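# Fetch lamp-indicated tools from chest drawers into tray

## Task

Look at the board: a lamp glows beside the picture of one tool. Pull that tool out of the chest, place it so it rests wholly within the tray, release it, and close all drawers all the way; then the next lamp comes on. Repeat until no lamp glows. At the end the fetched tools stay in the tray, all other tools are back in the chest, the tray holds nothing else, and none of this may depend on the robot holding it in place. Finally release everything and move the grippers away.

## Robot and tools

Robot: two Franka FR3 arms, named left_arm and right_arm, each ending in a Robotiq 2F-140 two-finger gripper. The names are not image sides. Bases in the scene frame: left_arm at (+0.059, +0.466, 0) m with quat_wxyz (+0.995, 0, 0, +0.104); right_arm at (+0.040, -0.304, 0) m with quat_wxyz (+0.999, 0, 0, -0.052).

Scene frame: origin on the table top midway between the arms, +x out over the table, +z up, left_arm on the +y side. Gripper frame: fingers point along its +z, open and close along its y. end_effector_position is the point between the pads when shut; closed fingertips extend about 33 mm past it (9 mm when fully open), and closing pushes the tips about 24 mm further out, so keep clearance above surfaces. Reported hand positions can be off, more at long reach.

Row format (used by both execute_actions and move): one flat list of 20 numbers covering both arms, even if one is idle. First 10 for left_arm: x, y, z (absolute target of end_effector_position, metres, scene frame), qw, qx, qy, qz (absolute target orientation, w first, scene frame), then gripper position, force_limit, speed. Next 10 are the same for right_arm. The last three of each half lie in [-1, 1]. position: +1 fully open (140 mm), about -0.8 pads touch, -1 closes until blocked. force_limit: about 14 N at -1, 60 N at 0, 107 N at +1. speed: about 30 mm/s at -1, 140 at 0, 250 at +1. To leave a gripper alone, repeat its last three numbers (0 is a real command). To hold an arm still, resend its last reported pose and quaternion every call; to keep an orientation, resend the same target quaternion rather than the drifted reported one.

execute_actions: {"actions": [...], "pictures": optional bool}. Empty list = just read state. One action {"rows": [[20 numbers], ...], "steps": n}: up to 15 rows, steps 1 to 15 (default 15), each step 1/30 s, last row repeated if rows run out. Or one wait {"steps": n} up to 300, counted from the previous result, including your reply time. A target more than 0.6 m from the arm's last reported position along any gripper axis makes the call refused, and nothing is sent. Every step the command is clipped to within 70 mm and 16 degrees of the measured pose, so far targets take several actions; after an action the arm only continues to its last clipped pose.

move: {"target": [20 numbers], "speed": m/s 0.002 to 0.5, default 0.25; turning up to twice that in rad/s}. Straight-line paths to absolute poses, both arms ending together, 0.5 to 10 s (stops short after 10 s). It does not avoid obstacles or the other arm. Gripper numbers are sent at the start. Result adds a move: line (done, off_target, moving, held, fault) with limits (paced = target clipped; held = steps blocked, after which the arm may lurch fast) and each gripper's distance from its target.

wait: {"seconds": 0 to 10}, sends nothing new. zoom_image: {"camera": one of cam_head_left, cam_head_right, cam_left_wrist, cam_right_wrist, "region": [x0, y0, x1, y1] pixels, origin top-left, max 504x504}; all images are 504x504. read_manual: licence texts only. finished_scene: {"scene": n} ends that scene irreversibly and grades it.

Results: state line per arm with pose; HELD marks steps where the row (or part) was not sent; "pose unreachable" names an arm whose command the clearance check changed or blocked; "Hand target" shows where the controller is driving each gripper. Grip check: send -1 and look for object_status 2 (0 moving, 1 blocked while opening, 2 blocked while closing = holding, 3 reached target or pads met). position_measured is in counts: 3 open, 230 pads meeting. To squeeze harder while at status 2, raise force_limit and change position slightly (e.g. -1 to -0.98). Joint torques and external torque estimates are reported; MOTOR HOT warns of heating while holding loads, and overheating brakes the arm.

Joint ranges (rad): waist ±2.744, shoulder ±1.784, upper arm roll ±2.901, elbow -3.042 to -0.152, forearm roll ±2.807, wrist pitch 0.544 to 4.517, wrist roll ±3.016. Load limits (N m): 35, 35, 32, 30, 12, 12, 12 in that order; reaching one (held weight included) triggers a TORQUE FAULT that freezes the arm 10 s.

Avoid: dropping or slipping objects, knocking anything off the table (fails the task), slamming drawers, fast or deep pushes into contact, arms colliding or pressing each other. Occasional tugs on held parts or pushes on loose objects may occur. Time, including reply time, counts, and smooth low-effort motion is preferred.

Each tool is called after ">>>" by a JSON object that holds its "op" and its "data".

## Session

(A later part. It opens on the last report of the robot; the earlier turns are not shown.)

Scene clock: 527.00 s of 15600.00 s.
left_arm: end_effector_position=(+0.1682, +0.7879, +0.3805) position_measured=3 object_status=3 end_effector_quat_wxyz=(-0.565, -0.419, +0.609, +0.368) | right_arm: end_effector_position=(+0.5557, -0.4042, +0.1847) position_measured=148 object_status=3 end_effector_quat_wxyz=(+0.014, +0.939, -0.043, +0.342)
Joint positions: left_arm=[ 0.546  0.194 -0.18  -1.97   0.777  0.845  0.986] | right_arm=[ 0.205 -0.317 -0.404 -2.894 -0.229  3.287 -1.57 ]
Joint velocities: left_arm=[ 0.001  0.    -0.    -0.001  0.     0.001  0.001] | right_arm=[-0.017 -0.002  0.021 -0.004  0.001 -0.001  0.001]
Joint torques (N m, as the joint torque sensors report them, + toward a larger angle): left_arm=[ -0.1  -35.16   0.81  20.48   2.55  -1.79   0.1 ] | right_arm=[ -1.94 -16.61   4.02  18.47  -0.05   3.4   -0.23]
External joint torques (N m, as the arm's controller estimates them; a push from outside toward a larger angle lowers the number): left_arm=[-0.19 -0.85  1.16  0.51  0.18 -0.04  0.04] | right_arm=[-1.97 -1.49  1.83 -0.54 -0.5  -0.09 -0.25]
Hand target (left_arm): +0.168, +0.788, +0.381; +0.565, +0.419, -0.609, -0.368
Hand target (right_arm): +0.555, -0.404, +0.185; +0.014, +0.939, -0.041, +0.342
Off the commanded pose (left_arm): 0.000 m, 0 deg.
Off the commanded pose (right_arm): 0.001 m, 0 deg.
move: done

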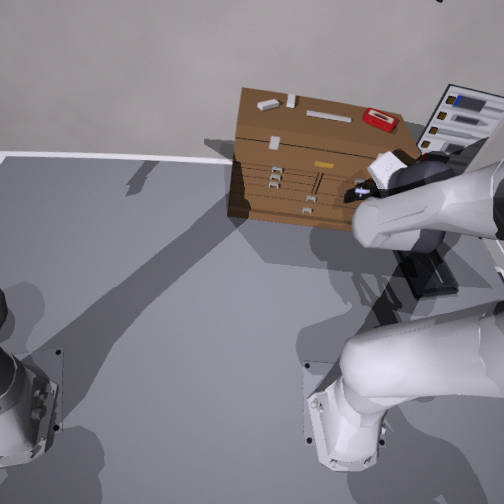

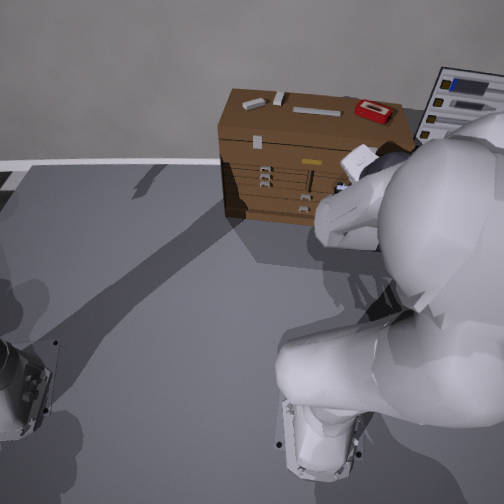

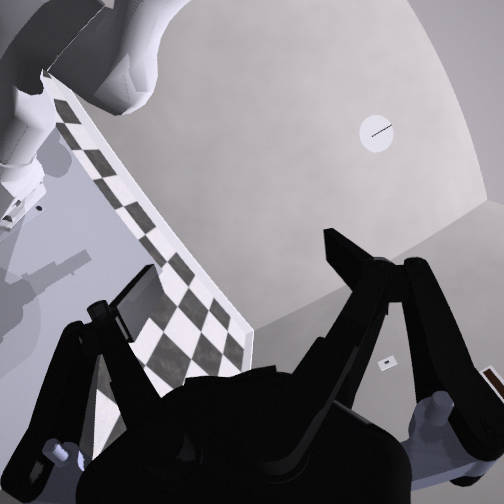

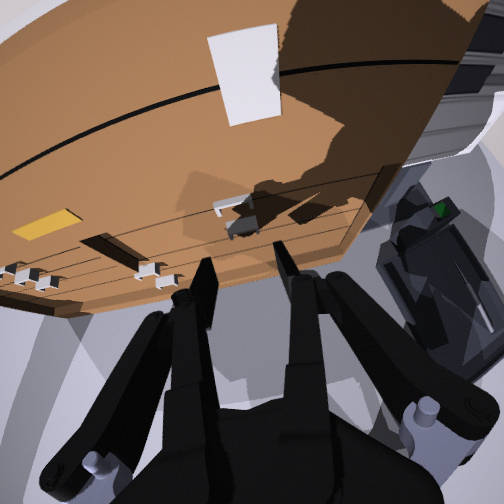

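>>> {"op": "execute_actions", "data": {"actions": []}}

>>> {"op": "move", "data": {"target": [0.1682,0.7879,0.3805,-0.565,-0.419,0.609,0.368,1,0,0,0.50,-0.55,0.22,0.010,0.975,-0.043,0.216,-0.15,-0.3,-0.3]}}

Scene clock: 562.60 s of 15600.00 s.
left_arm: end_effector_position=(+0.1682, +0.7879, +0.3805) position_measured=3 object_status=3 end_effector_quat_wxyz=(-0.565, -0.419, +0.609, +0.368) | right_arm: end_effector_position=(+0.5555, -0.4042, +0.1846) position_measured=148 object_status=3 end_effector_quat_wxyz=(+0.014, +0.939, -0.043, +0.342)
Joint positions: left_arm=[ 0.546  0.194 -0.18  -1.97   0.777  0.845  0.986] | right_arm=[ 0.204 -0.317 -0.403 -2.894 -0.229  3.287 -1.57 ]
Joint velocities: left_arm=[ 0.    -0.001  0.001  0.001  0.     0.001  0.   ] | right_arm=[-0.001  0.001 -0.001 -0.001 -0.     0.     0.   ]
Joint torques (N m, as the joint torque sensors report them, + toward a larger angle): left_arm=[ -0.03 -35.28   0.48  20.57   2.45  -1.77   0.03] | right_arm=[ -1.07 -16.43   3.93  18.63  -0.03   3.46  -0.24]
External joint torques (N m, as the arm's controller estimates them; a push from outside toward a larger angle lowers the number): left_arm=[-0.06 -1.04  0.87  0.61  0.08 -0.03 -0.03] | right_arm=[-1.   -1.3   1.83 -0.37 -0.5  -0.03 -0.25]
Hand target (left_arm): +0.168, +0.788, +0.381; +0.565, +0.419, -0.609, -0.368
Hand target (right_arm): +0.555, -0.404, +0.185; +0.014, +0.939, -0.041, +0.342
Off the commanded pose (left_arm): 0.000 m, 0 deg.
Off the commanded pose (right_arm): 0.001 m, 0 deg.
Steps of this call (steps 1 to 90: nothing new was sent; then 32.60 s passed at rest). Readings (end_effector_position | what the end effector reports):
1: left_arm (+0.1682, +0.7879, +0.3805) | right_arm (+0.5556, -0.4042, +0.1847) | left_arm position_measured=3 object_status=3 | right_arm position_measured=148 object_status=3
2: left_arm (+0.1682, +0.7879, +0.3805) | right_arm (+0.5556, -0.4042, +0.1847) | left_arm position_measured=3 object_status=3 | right_arm position_measured=148 object_status=3
4: left_arm (+0.1682, +0.7879, +0.3805) | right_arm (+0.5556, -0.4042, +0.1847) | left_arm position_measured=3 object_status=3 | right_arm position_measured=148 object_status=3
8: left_arm (+0.1682, +0.7879, +0.3805) | right_arm (+0.5556, -0.4042, +0.1847) | left_arm position_measured=3 object_status=3 | right_arm position_measured=148 object_status=3
90: the state above

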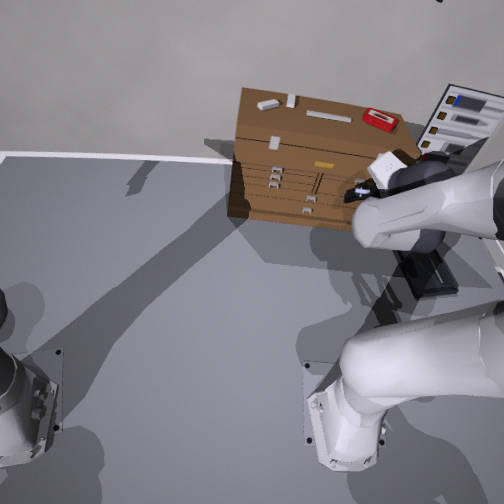

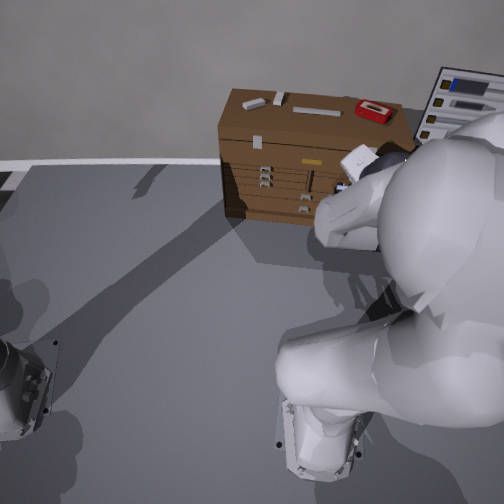

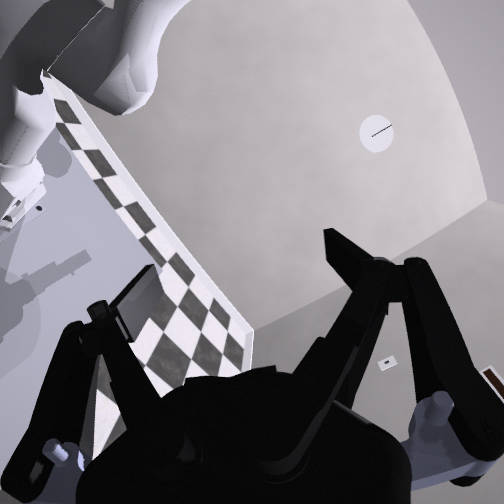

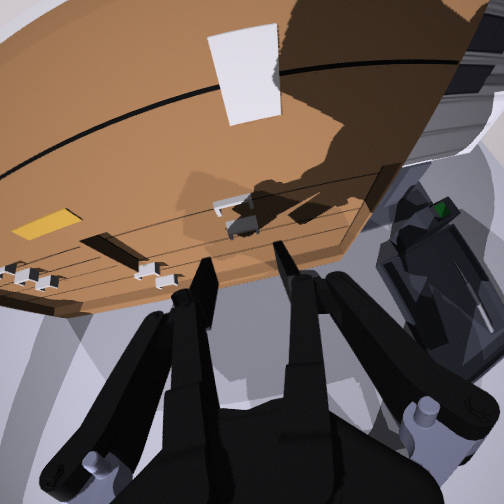

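Scene clock: 564.17 s of 15600.00 s.
left_arm: end_effector_position=(+0.1682, +0.7879, +0.3805) position_measured=3 object_status=3 end_effector_quat_wxyz=(-0.565, -0.419, +0.609, +0.368) | right_arm: end_effector_position=(+0.4968, -0.5501, +0.2200) position_measured=148 object_status=3 end_effector_quat_wxyz=(+0.006, +0.975, -0.051, +0.217)
Joint positions: left_arm=[ 0.546  0.194 -0.18  -1.97   0.777  0.845  0.986] | right_arm=[ 0.33  -0.504 -0.818 -2.606 -0.304  2.624 -1.828]
Joint velocities: left_arm=[-0.     0.    -0.    -0.     0.001  0.    -0.002] | right_arm=[ 0.007 -0.003 -0.005  0.003 -0.007 -0.014 -0.02 ]
Joint torques (N m, as the joint torque sensors report them, + toward a larger angle): left_arm=[ -0.25 -35.05   0.29  20.33   2.58  -1.8    0.05] | right_arm=[ 0.74 -9.22  8.48 22.83 -0.43  2.5  -0.55]
External joint torques (N m, as the arm's controller estimates them; a push from outside toward a larger angle lowers the number): left_arm=[-0.14 -0.79  0.81  0.36  0.22 -0.06 -0.01] | right_arm=[ 0.68 -0.93 -0.28  1.09 -1.02 -0.78 -0.56]
Hand target (left_arm): +0.168, +0.788, +0.381; +0.565, +0.419, -0.609, -0.368
Hand target (right_arm): +0.496, -0.550, +0.220; +0.008, +0.976, -0.043, +0.215
Off the commanded pose (left_arm): 0.000 m, 0 deg.
Off the commanded pose (right_arm): 0.003 m, 1 deg.
move: done

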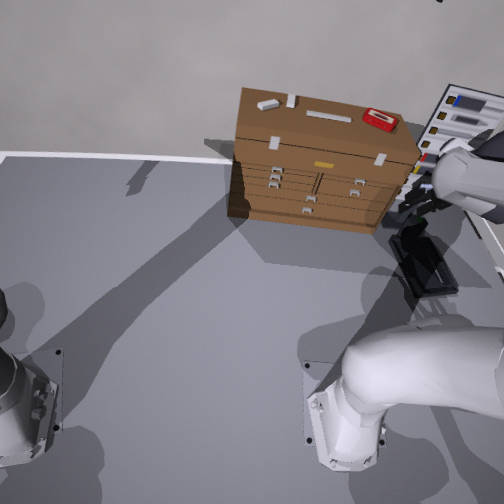

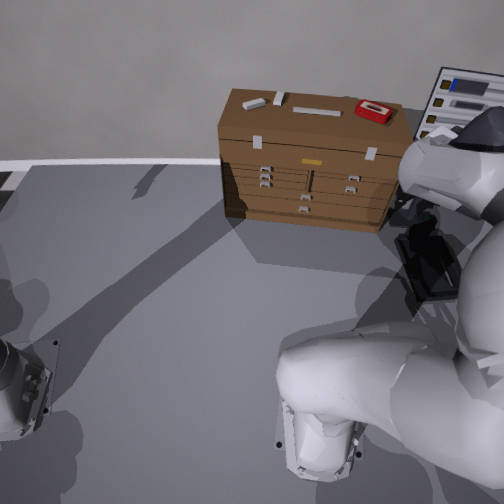

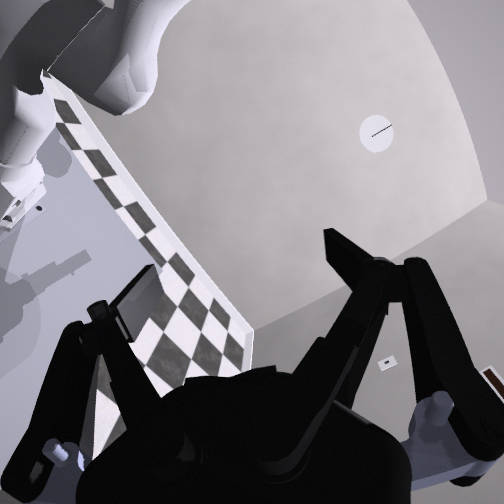

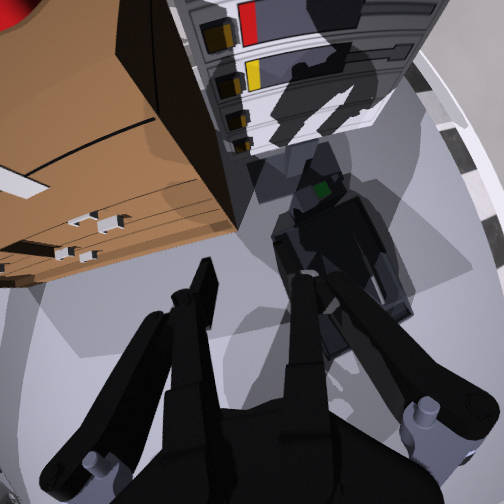

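>>> {"op": "move", "data": {"target": [0.1682,0.7879,0.3805,-0.565,-0.419,0.609,0.368,1,0,0,0.40,-0.62,0.22,0.004,0.995,-0.043,0.087,-0.15,-0.3,-0.3]}}

>>> {"op": "zoom_image", "data": {"camera": "cam_head_left", "region": [370,70,504,230]}}

>>> {"op": "zoom_image", "data": {"camera": "cam_head_left", "region": [210,130,430,250]}}

Scene clock: 572.97 s of 15600.00 s.
left_arm: end_effector_position=(+0.1682, +0.7879, +0.3805) position_measured=3 object_status=3 end_effector_quat_wxyz=(-0.565, -0.419, +0.609, +0.368) | right_arm: end_effector_position=(+0.3988, -0.6187, +0.2215) position_measured=148 object_status=3 end_effector_quat_wxyz=(+0.001, +0.995, -0.051, +0.089)
Joint positions: left_arm=[ 0.546  0.194 -0.18  -1.97   0.777  0.845  0.986] | right_arm=[ 0.253 -0.51  -0.875 -2.445 -0.353  2.223 -1.957]
Joint velocities: left_arm=[ 0.     0.     0.001 -0.001 -0.     0.    -0.001] | right_arm=[ 0.001  0.001 -0.003 -0.001 -0.001 -0.011 -0.016]
Joint torques (N m, as the joint torque sensors report them, + toward a larger angle): left_arm=[ -0.34 -35.07   0.48  20.79   2.52  -1.82   0.03] | right_arm=[ 0.69 -7.31  9.99 23.07 -0.18  2.23 -0.41]
External joint torques (N m, as the arm's controller estimates them; a push from outside toward a larger angle lowers the number): left_arm=[-0.41 -0.94  0.84  0.89  0.17 -0.08 -0.03] | right_arm=[ 0.71 -0.59  0.02  1.   -0.99 -0.62 -0.41]
Hand target (left_arm): +0.168, +0.788, +0.381; +0.565, +0.419, -0.609, -0.368
Hand target (right_arm): +0.397, -0.619, +0.221; +0.001, +0.995, -0.044, +0.086
Off the commanded pose (left_arm): 0.000 m, 0 deg.
Off the commanded pose (right_arm): 0.002 m, 1 deg.
After step 90, 4.47 s passed at rest.
move: done

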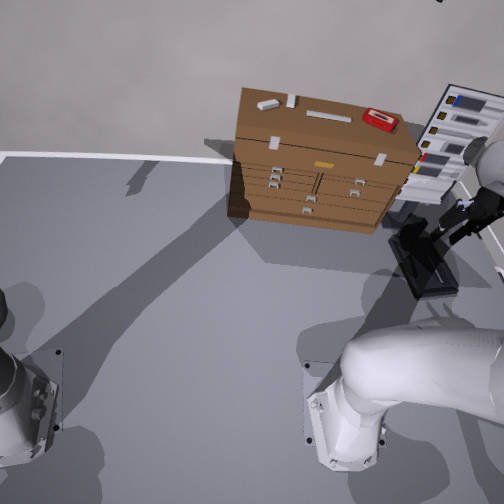

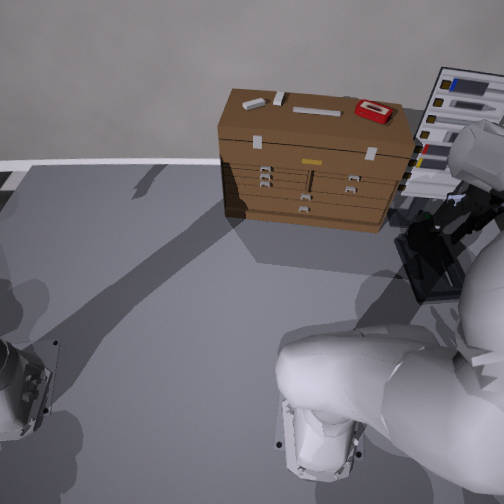

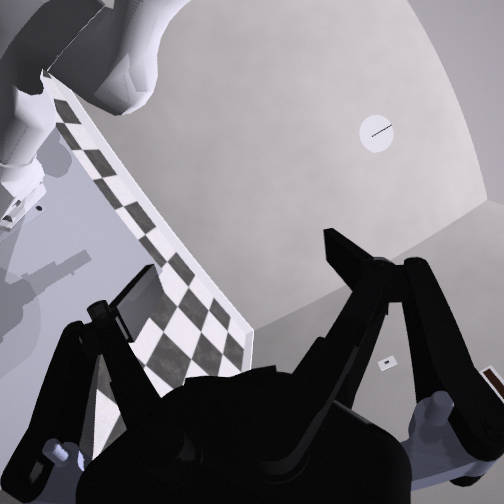

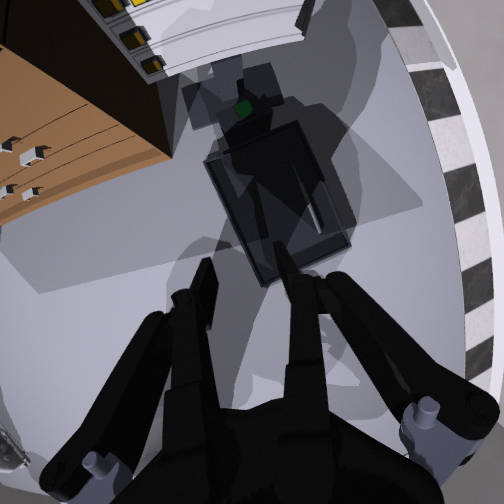

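Region (370, 70, 504, 230) of cam_head_left's 504x504 image, scaled by 3.150, with more detail than that image has; it fills the left 422 columns of this view, and the rest is white.

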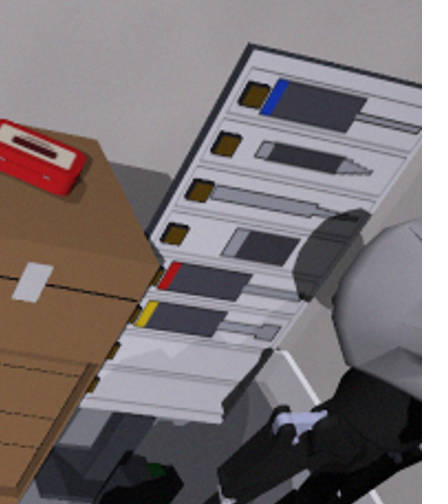

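Region (210, 130, 430, 250) of cam_head_left's 504x504 image, scaled by 2.291, with more detail than that image has; it fills the top 275 rows of this view, and the rest is white.

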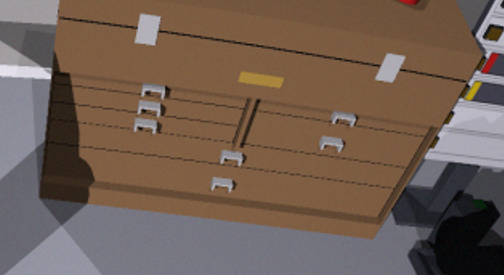

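>>> {"op": "zoom_image", "data": {"camera": "cam_head_left", "region": [300,160,410,240]}}

>>> {"op": "zoom_image", "data": {"camera": "cam_right_wrist", "region": [0,0,380,300]}}

>>> {"op": "zoom_image", "data": {"camera": "cam_head_left", "region": [225,150,335,230]}}

Region (300, 160, 410, 240) of cam_head_left's 504x504 image, scaled by 4.582, with more detail than that image has; it fills the top 367 rows of this view, and the rest is white.

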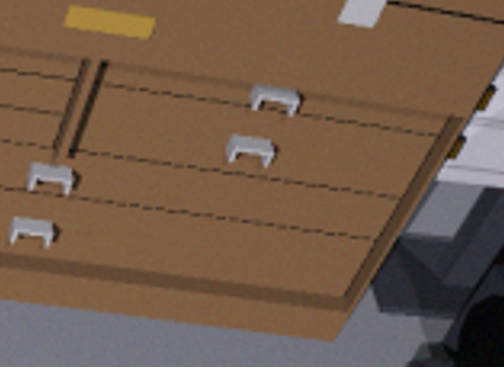

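Region (0, 0, 380, 300) of cam_right_wrist's 504x504 image, scaled by 1.326, with more detail than that image has; it fills the top 398 rows of this view, and the rest is white.

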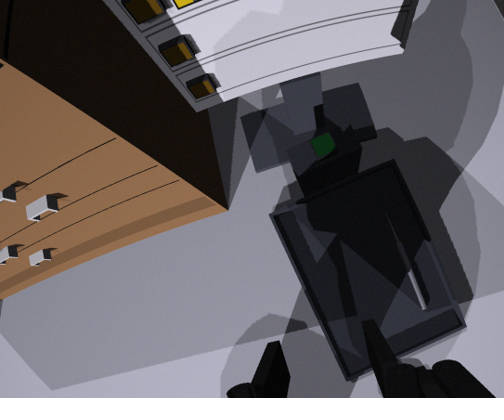

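Region (225, 150, 335, 230) of cam_head_left's 504x504 image, scaled by 4.582, with more detail than that image has; it fills the top 367 rows of this view, and the rest is white.

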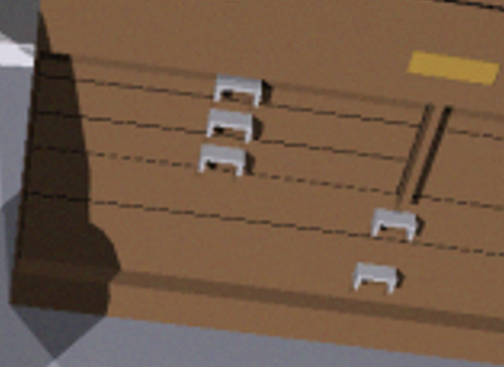

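>>> {"op": "move", "data": {"target": [0.1682,0.7879,0.3805,-0.565,-0.419,0.609,0.368,1,0,0,0.50,-0.40,0.20,0.010,0.975,-0.043,0.216,-0.15,-0.3,-0.3]}}

>>> {"op": "move", "data": {"target": [0.1682,0.7879,0.3805,-0.565,-0.419,0.609,0.368,1,0,0,0.565,-0.282,0.132,0.015,0.939,-0.041,0.342,-0.15,-0.3,-0.3], "speed": 0.15}}

>>> {"op": "move", "data": {"target": [0.1682,0.7879,0.3805,-0.565,-0.419,0.609,0.368,1,0,0,0.608,-0.285,0.132,0.015,0.939,-0.041,0.342,-0.15,-0.3,-0.3], "speed": 0.015}}

>>> {"op": "move", "data": {"target": [0.1682,0.7879,0.3805,-0.565,-0.419,0.609,0.368,1,0,0,0.565,-0.282,0.132,0.015,0.939,-0.041,0.342,-0.15,-0.3,-0.3], "speed": 0.08}}

>>> {"op": "move", "data": {"target": [0.1682,0.7879,0.3805,-0.565,-0.419,0.609,0.368,1,0,0,0.565,-0.283,0.085,0.015,0.939,-0.041,0.342,-0.15,-0.3,-0.3], "speed": 0.08}}

>>> {"op": "move", "data": {"target": [0.1682,0.7879,0.3805,-0.565,-0.419,0.609,0.368,1,0,0,0.607,-0.286,0.085,0.015,0.939,-0.041,0.342,-0.15,-0.3,-0.3], "speed": 0.015}}

>>> {"op": "move", "data": {"target": [0.1682,0.7879,0.3805,-0.565,-0.419,0.609,0.368,1,0,0,0.56,-0.283,0.10,0.015,0.939,-0.041,0.342,-0.15,-0.3,-0.3], "speed": 0.08}}

>>> {"op": "zoom_image", "data": {"camera": "cam_head_left", "region": [370,70,504,230]}}

Scene clock: 618.87 s of 15600.00 s.
left_arm: end_effector_position=(+0.1682, +0.7879, +0.3805) position_measured=3 object_status=3 end_effector_quat_wxyz=(-0.565, -0.419, +0.609, +0.368) | right_arm: end_effector_position=(+0.5052, -0.4025, +0.2002) position_measured=148 object_status=3 end_effector_quat_wxyz=(+0.016, +0.976, -0.034, +0.216)
Joint positions: left_arm=[ 0.546  0.194 -0.18  -1.97   0.777  0.845  0.986] | right_arm=[ 0.201 -0.522 -0.375 -2.799 -0.29   2.728 -1.533]
Joint velocities: left_arm=[ 0.     0.     0.001  0.001 -0.     0.001 -0.   ] | right_arm=[-0.006  0.002  0.008 -0.001  0.008  0.007  0.02 ]
Joint torques (N m, as the joint torque sensors report them, + toward a larger angle): left_arm=[ -0.06 -35.24   0.15  20.54   2.45  -1.83   0.06] | right_arm=[ -1.37 -10.44   5.59  21.82   1.48   3.9    0.23]
External joint torques (N m, as the arm's controller estimates them; a push from outside toward a larger angle lowers the number): left_arm=[-0.16 -0.95  0.48  0.57  0.08 -0.09  0.  ] | right_arm=[-1.38  1.23  2.13 -0.48  0.78  0.59  0.22]
Hand target (left_arm): +0.168, +0.788, +0.381; +0.565, +0.419, -0.609, -0.368
Hand target (right_arm): +0.506, -0.402, +0.200; +0.014, +0.975, -0.042, +0.217
Off the commanded pose (left_arm): 0.000 m, 0 deg.
Off the commanded pose (right_arm): 0.006 m, 1 deg.
After step 90, 40.93 s passed at rest.
move: off_target (right_arm)

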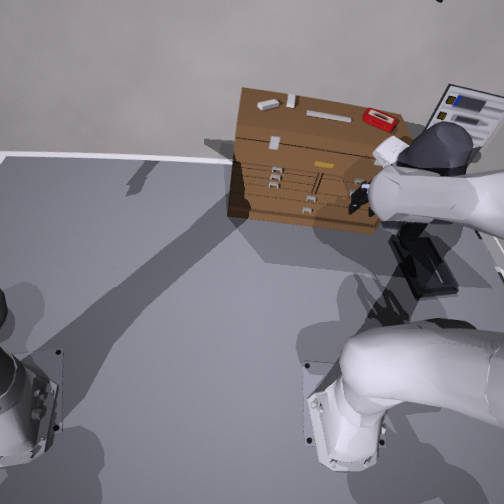

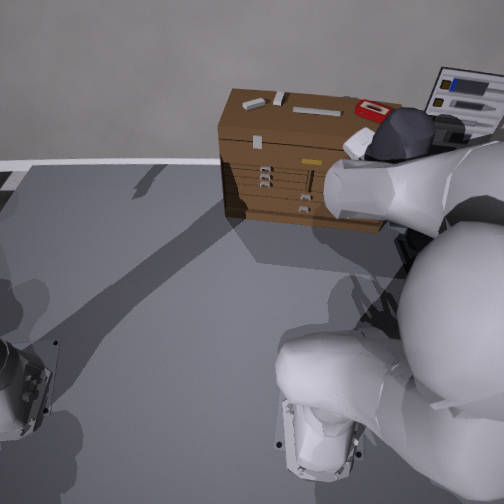

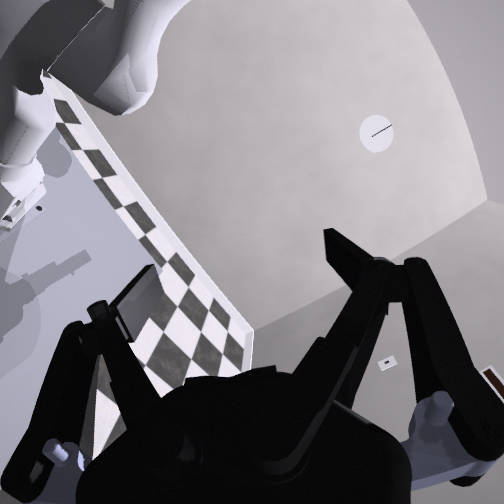

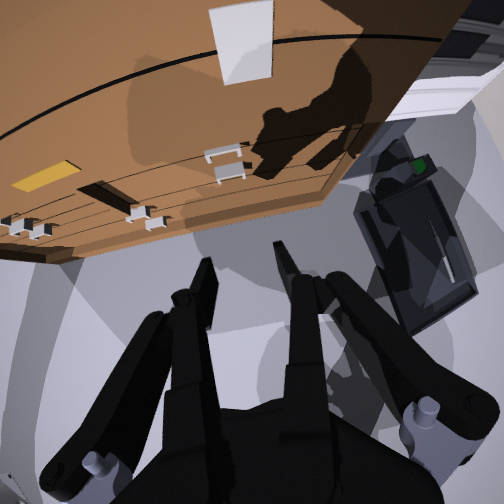

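Scene clock: 621.33 s of 15600.00 s.
left_arm: end_effector_position=(+0.1682, +0.7879, +0.3805) position_measured=3 object_status=3 end_effector_quat_wxyz=(-0.565, -0.419, +0.609, +0.368) | right_arm: end_effector_position=(+0.5672, -0.2792, +0.1304) position_measured=148 object_status=3 end_effector_quat_wxyz=(+0.007, +0.939, -0.049, +0.339)
Joint positions: left_arm=[ 0.546  0.194 -0.18  -1.97   0.777  0.845  0.986] | right_arm=[-0.488 -0.114  0.782 -2.887  0.3    3.489 -1.573]
Joint velocities: left_arm=[-0.002  0.001  0.001 -0.001 -0.001  0.001  0.   ] | right_arm=[-0.111 -0.001  0.139  0.006  0.075  0.006 -0.076]
Joint torques (N m, as the joint torque sensors report them, + toward a larger angle): left_arm=[  0.16 -35.37   0.39  20.76   2.52  -1.85   0.07] | right_arm=[ -0.89 -14.65  -0.02  16.79   0.89   4.    -0.44]
External joint torques (N m, as the arm's controller estimates them; a push from outside toward a larger angle lowers the number): left_arm=[ 0.2  -1.22  0.85  0.87  0.17 -0.12  0.01] | right_arm=[-0.79 -0.51  1.94  0.68  0.65  0.49 -0.46]
Hand target (left_arm): +0.168, +0.788, +0.381; +0.565, +0.419, -0.609, -0.368
Hand target (right_arm): +0.569, -0.281, +0.132; +0.013, +0.939, -0.040, +0.342
Off the commanded pose (left_arm): 0.000 m, 0 deg.
Off the commanded pose (right_arm): 0.004 m, 1 deg.
move: off_target (right_arm)

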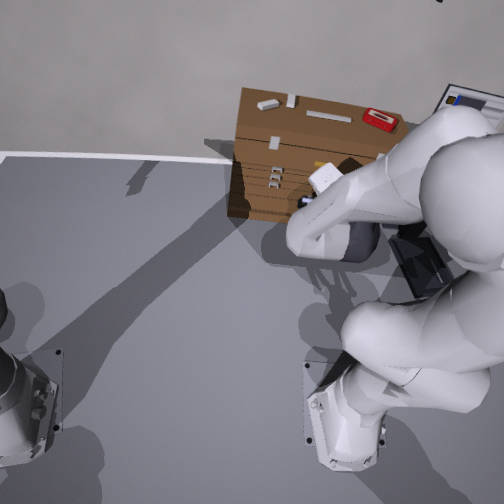

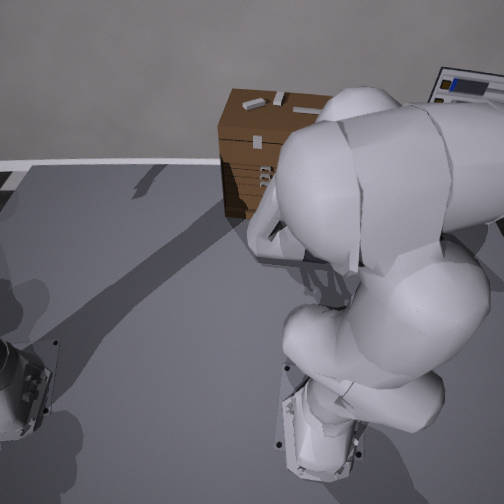

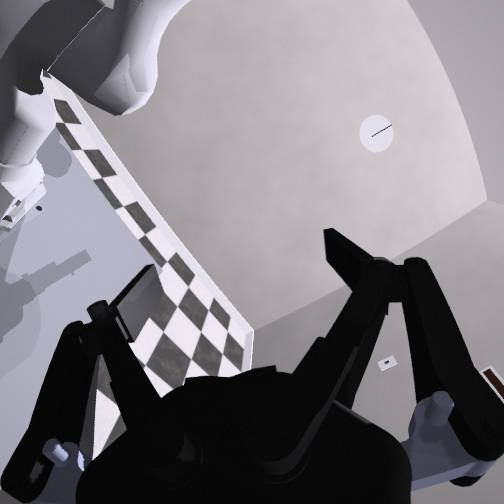

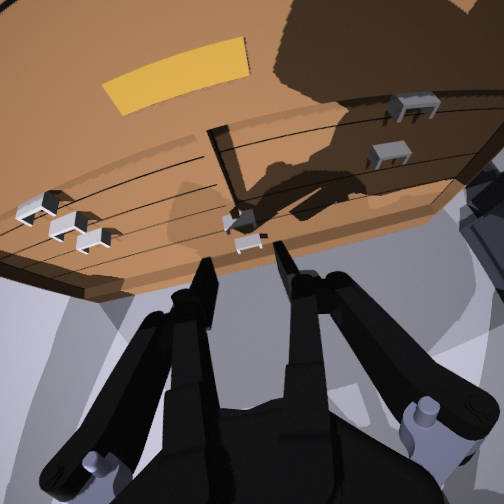

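Scene clock: 624.30 s of 15600.00 s.
left_arm: end_effector_position=(+0.1682, +0.7879, +0.3805) position_measured=3 object_status=3 end_effector_quat_wxyz=(-0.565, -0.419, +0.609, +0.368) | right_arm: end_effector_position=(+0.6051, -0.2828, +0.1316) position_measured=148 object_status=3 end_effector_quat_wxyz=(+0.003, +0.938, -0.051, +0.343)
Joint positions: left_arm=[ 0.546  0.194 -0.18  -1.97   0.777  0.845  0.986] | right_arm=[-0.638  0.025  0.966 -2.745  0.595  3.5   -1.883]
Joint velocities: left_arm=[ 0.001 -0.001  0.     0.    -0.001  0.     0.001] | right_arm=[ 0.058  0.02  -0.022  0.02   0.145  0.018 -0.132]
Joint torques (N m, as the joint torque sensors report them, + toward a larger angle): left_arm=[ -0.17 -34.9    0.6   20.99   2.46  -1.82   0.03] | right_arm=[ -1.14 -10.33  -1.61  23.2   -0.45   3.07  -0.67]
External joint torques (N m, as the arm's controller estimates them; a push from outside toward a larger angle lowers the number): left_arm=[-0.16 -0.46  1.03  0.96  0.09 -0.08 -0.03] | right_arm=[-0.85  4.97 -1.86  6.59  0.05 -0.3  -0.67]
Hand target (left_arm): +0.168, +0.788, +0.381; +0.565, +0.419, -0.609, -0.368
Hand target (right_arm): +0.608, -0.285, +0.132; +0.007, +0.938, -0.038, +0.344
Off the commanded pose (left_arm): 0.000 m, 0 deg.
Off the commanded pose (right_arm): 0.004 m, 2 deg.
move: off_target (right_arm)

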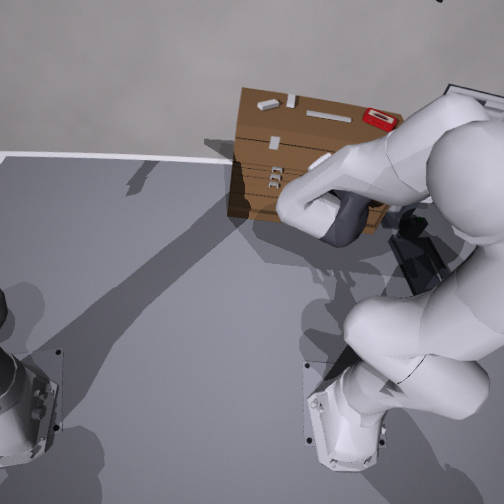

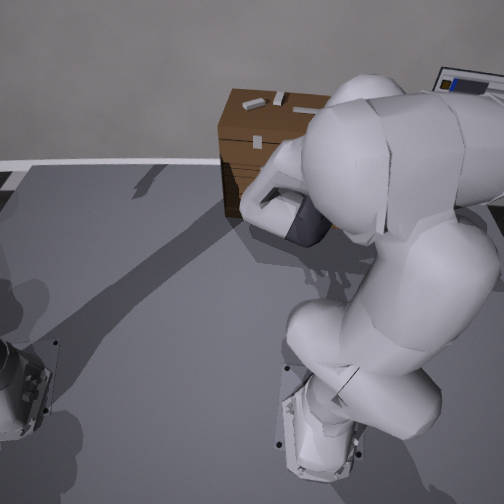

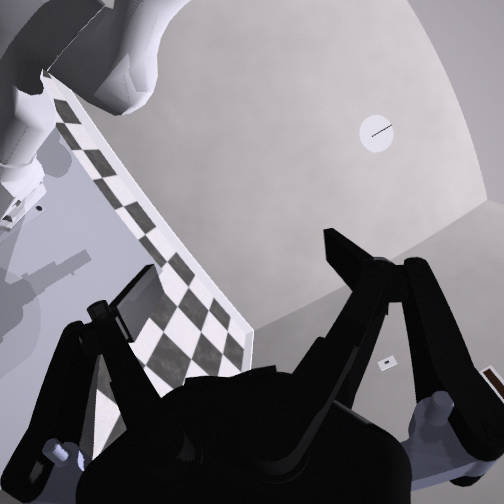

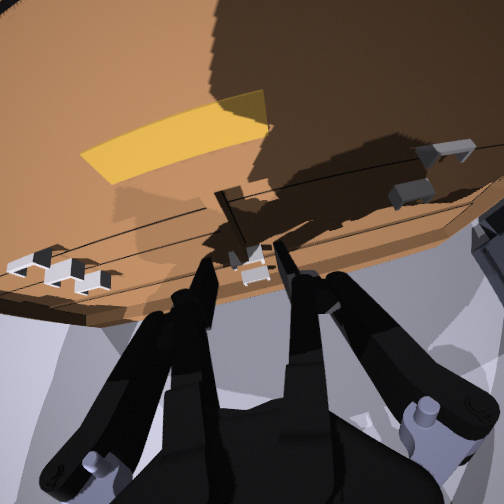

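Scene clock: 625.40 s of 15600.00 s.
left_arm: end_effector_position=(+0.1682, +0.7879, +0.3805) position_measured=3 object_status=3 end_effector_quat_wxyz=(-0.565, -0.419, +0.609, +0.368) | right_arm: end_effector_position=(+0.5655, -0.2836, +0.1329) position_measured=148 object_status=3 end_effector_quat_wxyz=(+0.025, +0.939, -0.033, +0.342)
Joint positions: left_arm=[ 0.546  0.194 -0.18  -1.97   0.777  0.845  0.986] | right_arm=[-0.44  -0.113  0.782 -2.882  0.461  3.497 -1.729]
Joint velocities: left_arm=[-0.    -0.    -0.     0.     0.001 -0.    -0.001] | right_arm=[ 0.135  0.    -0.174 -0.014 -0.107  0.001  0.093]
Joint torques (N m, as the joint torque sensors report them, + toward a larger angle): left_arm=[ -0.42 -35.13   0.34  20.77   2.53  -1.83   0.07] | right_arm=[  1.21 -14.    -2.02  15.45  -0.9    2.98   0.34]
External joint torques (N m, as the arm's controller estimates them; a push from outside toward a larger angle lowers the number): left_arm=[-0.38 -0.76  0.79  0.76  0.16 -0.08  0.01] | right_arm=[ 1.1   0.49 -0.49 -0.66 -0.95 -0.51  0.32]
Hand target (left_arm): +0.168, +0.788, +0.381; +0.565, +0.419, -0.609, -0.368
Hand target (right_arm): +0.565, -0.282, +0.132; +0.019, +0.939, -0.043, +0.341
Off the commanded pose (left_arm): 0.000 m, 0 deg.
Off the commanded pose (right_arm): 0.002 m, 2 deg.
move: done

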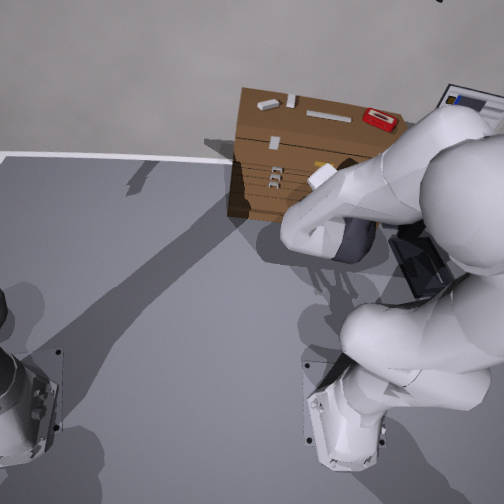

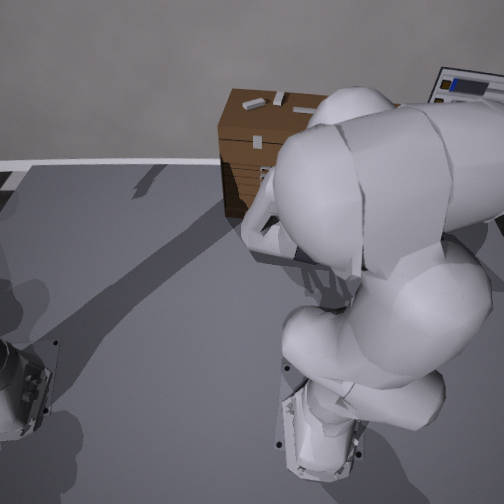

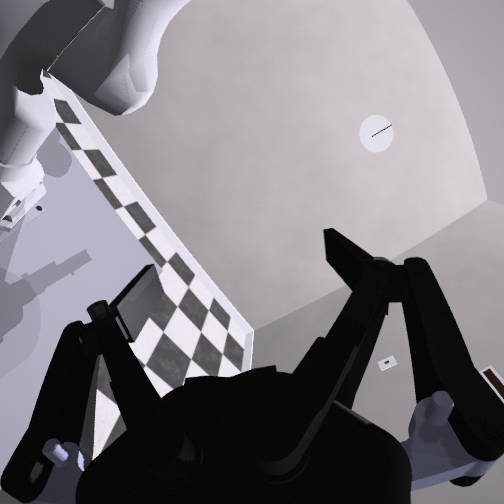

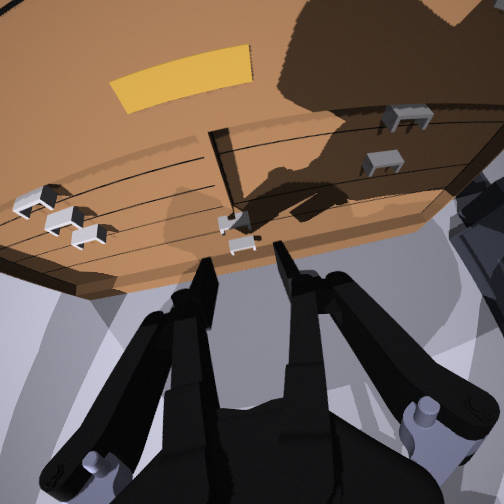

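Scene clock: 626.63 s of 15600.00 s.
left_arm: end_effector_position=(+0.1682, +0.7879, +0.3805) position_measured=3 object_status=3 end_effector_quat_wxyz=(-0.565, -0.419, +0.609, +0.368) | right_arm: end_effector_position=(+0.5642, -0.2810, +0.0837) position_measured=148 object_status=3 end_effector_quat_wxyz=(+0.010, +0.939, -0.045, +0.340)
Joint positions: left_arm=[ 0.546  0.194 -0.18  -1.97   0.777  0.845  0.986] | right_arm=[-0.397  0.154  0.742 -2.851  0.529  3.716 -1.834]
Joint velocities: left_arm=[-0.     0.001  0.002 -0.     0.     0.     0.   ] | right_arm=[ 0.022  0.    -0.019  0.001  0.006  0.012 -0.023]
Joint torques (N m, as the joint torque sensors report them, + toward a larger angle): left_arm=[ -0.25 -35.23   0.14  20.82   2.52  -1.78   0.11] | right_arm=[  0.98 -18.63   2.54  13.43   0.2    3.9   -0.48]
External joint torques (N m, as the arm's controller estimates them; a push from outside toward a larger angle lowers the number): left_arm=[-0.22 -0.95  0.59  0.86  0.16 -0.04  0.05] | right_arm=[ 1.06  1.17  0.33  0.51  0.72  0.47 -0.49]
Hand target (left_arm): +0.168, +0.788, +0.381; +0.565, +0.419, -0.609, -0.368
Hand target (right_arm): +0.565, -0.282, +0.085; +0.013, +0.939, -0.040, +0.343
Off the commanded pose (left_arm): 0.000 m, 0 deg.
Off the commanded pose (right_arm): 0.003 m, 1 deg.
move: done

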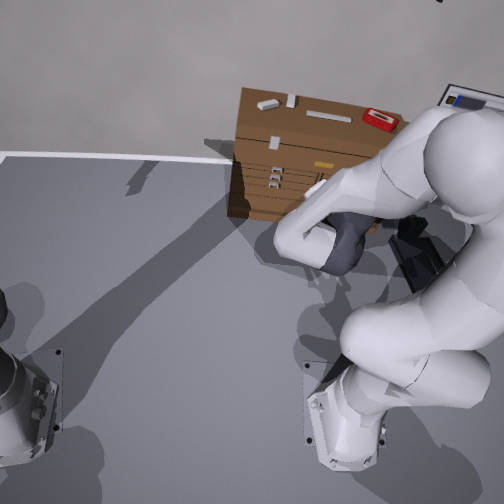

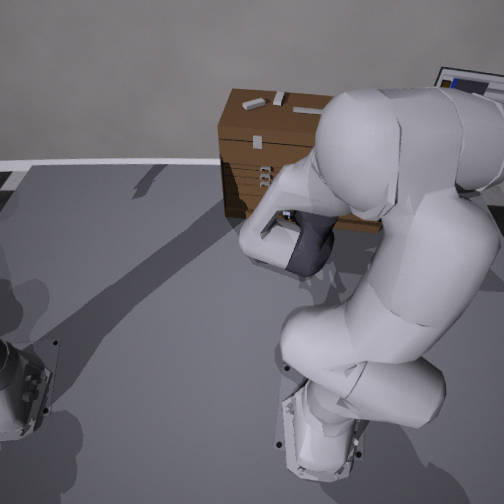

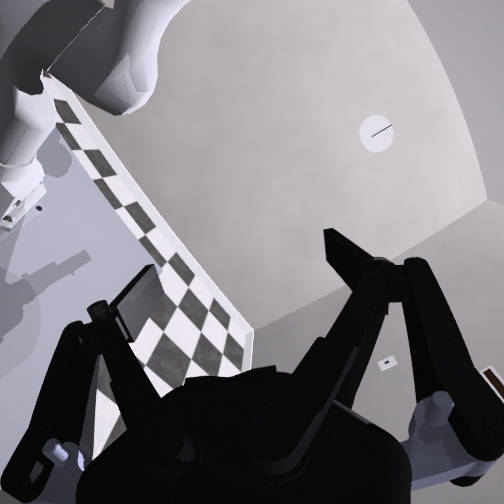

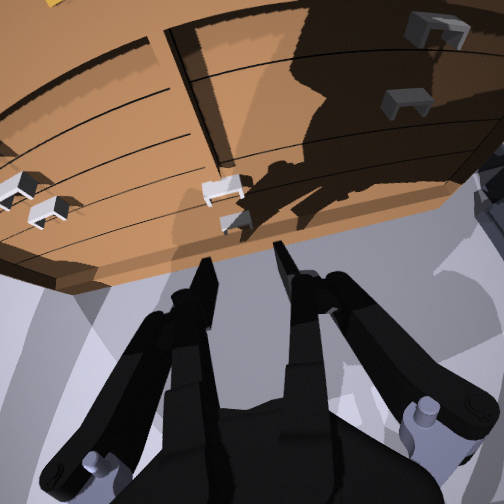

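Scene clock: 629.73 s of 15600.00 s.
left_arm: end_effector_position=(+0.1682, +0.7879, +0.3805) position_measured=3 object_status=3 end_effector_quat_wxyz=(-0.565, -0.419, +0.609, +0.368) | right_arm: end_effector_position=(+0.6041, -0.2862, +0.0867) position_measured=148 object_status=3 end_effector_quat_wxyz=(+0.015, +0.938, -0.044, +0.345)
Joint positions: left_arm=[ 0.546  0.194 -0.18  -1.97   0.777  0.845  0.986] | right_arm=[-0.289  0.217  0.623 -2.726  0.597  3.684 -1.94 ]
Joint velocities: left_arm=[ 0.    -0.001 -0.    -0.001  0.    -0.001  0.   ] | right_arm=[ 0.018 -0.001 -0.014  0.002  0.006  0.001 -0.008]
Joint torques (N m, as the joint torque sensors report them, + toward a larger angle): left_arm=[ -0.47 -35.09   0.55  20.74   2.51  -1.8    0.04] | right_arm=[ -1.19 -19.52   0.16  21.08  -0.84   1.85  -0.68]
External joint torques (N m, as the arm's controller estimates them; a push from outside toward a larger angle lowers the number): left_arm=[-0.52 -0.8   0.93  0.77  0.14 -0.06 -0.02] | right_arm=[-1.18  4.92 -2.8   7.09 -0.12 -1.54 -0.69]
Hand target (left_arm): +0.168, +0.788, +0.381; +0.565, +0.419, -0.609, -0.368
Hand target (right_arm): +0.607, -0.287, +0.085; +0.015, +0.939, -0.041, +0.342
Off the commanded pose (left_arm): 0.000 m, 0 deg.
Off the commanded pose (right_arm): 0.003 m, 0 deg.
move: done

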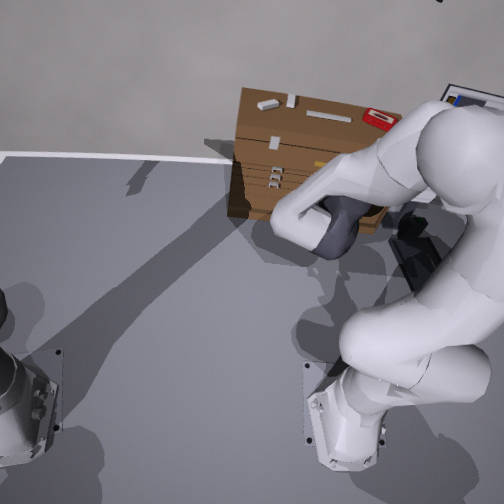

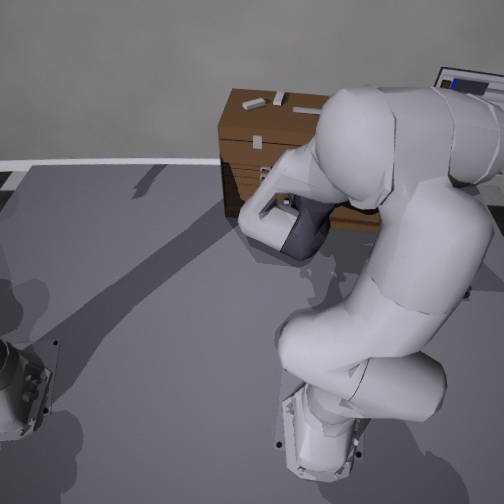

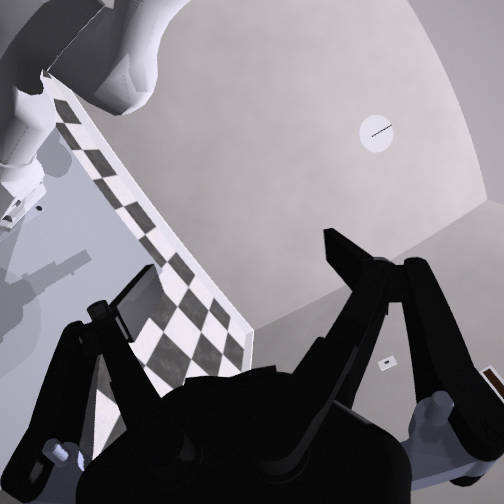

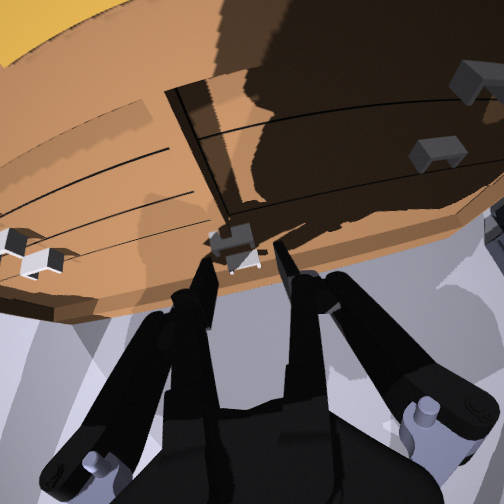

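Scene clock: 630.90 s of 15600.00 s.
left_arm: end_effector_position=(+0.1682, +0.7879, +0.3805) position_measured=3 object_status=3 end_effector_quat_wxyz=(-0.565, -0.419, +0.609, +0.368) | right_arm: end_effector_position=(+0.5604, -0.2836, +0.1007) position_measured=148 object_status=3 end_effector_quat_wxyz=(+0.021, +0.939, -0.034, +0.343)
Joint positions: left_arm=[ 0.546  0.194 -0.18  -1.97   0.777  0.845  0.986] | right_arm=[-0.347  0.055  0.7   -2.878  0.521  3.655 -1.815]
Joint velocities: left_arm=[-0.002 -0.    -0.001  0.002  0.001 -0.     0.   ] | right_arm=[-0.019 -0.001  0.005 -0.007 -0.04  -0.003  0.062]
Joint torques (N m, as the joint torque sensors report them, + toward a larger angle): left_arm=[ -0.12 -34.99   0.39  20.96   2.53  -1.8    0.06] | right_arm=[ -1.7  -20.02   2.45  12.89  -1.38   2.63   0.34]
External joint torques (N m, as the arm's controller estimates them; a push from outside toward a larger angle lowers the number): left_arm=[ 0.07 -0.44  0.99  0.83  0.15 -0.07  0.01] | right_arm=[-1.7  -1.48  1.7  -0.98 -1.07 -0.83  0.32]
Hand target (left_arm): +0.168, +0.788, +0.381; +0.565, +0.419, -0.609, -0.368
Hand target (right_arm): +0.560, -0.282, +0.100; +0.016, +0.939, -0.042, +0.341
Off the commanded pose (left_arm): 0.000 m, 0 deg.
Off the commanded pose (right_arm): 0.001 m, 1 deg.
move: done

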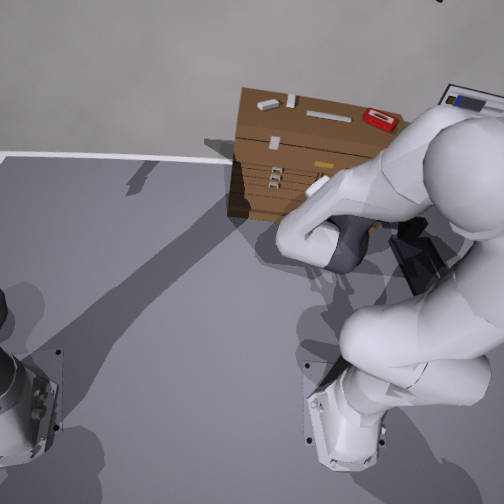

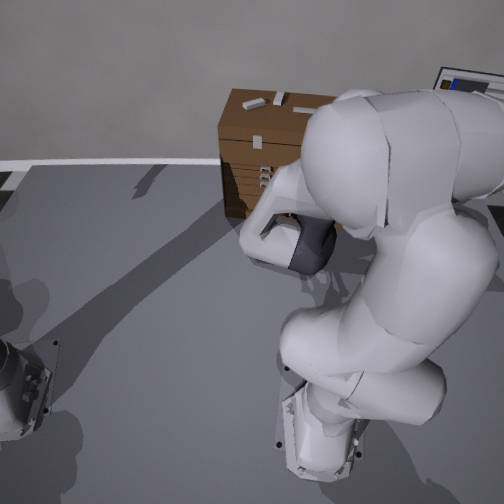

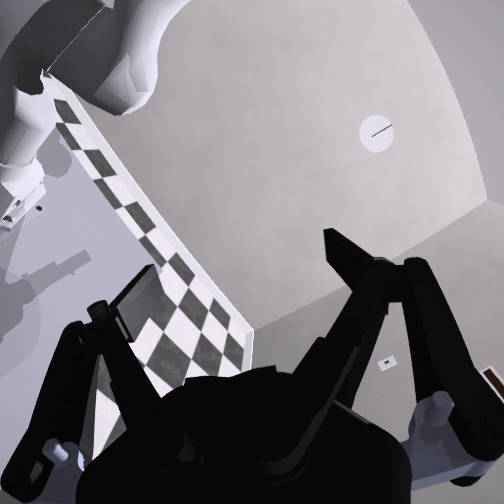

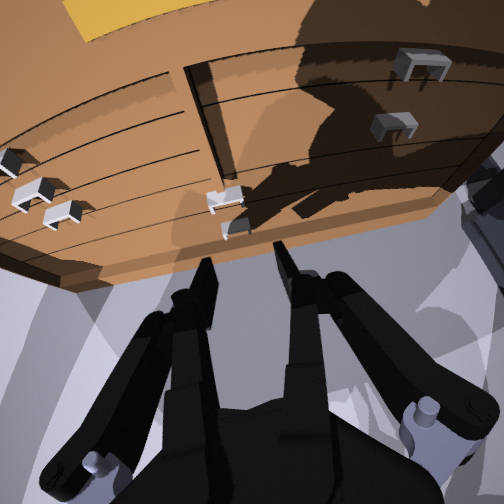

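Region (370, 70, 504, 230) of cam_head_left's 504x504 image, scaled by 3.150, with more detail than that image has; it fills the left 422 columns of this view, and the rest is white.

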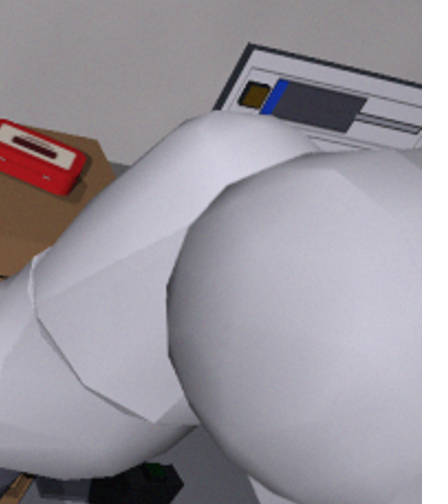

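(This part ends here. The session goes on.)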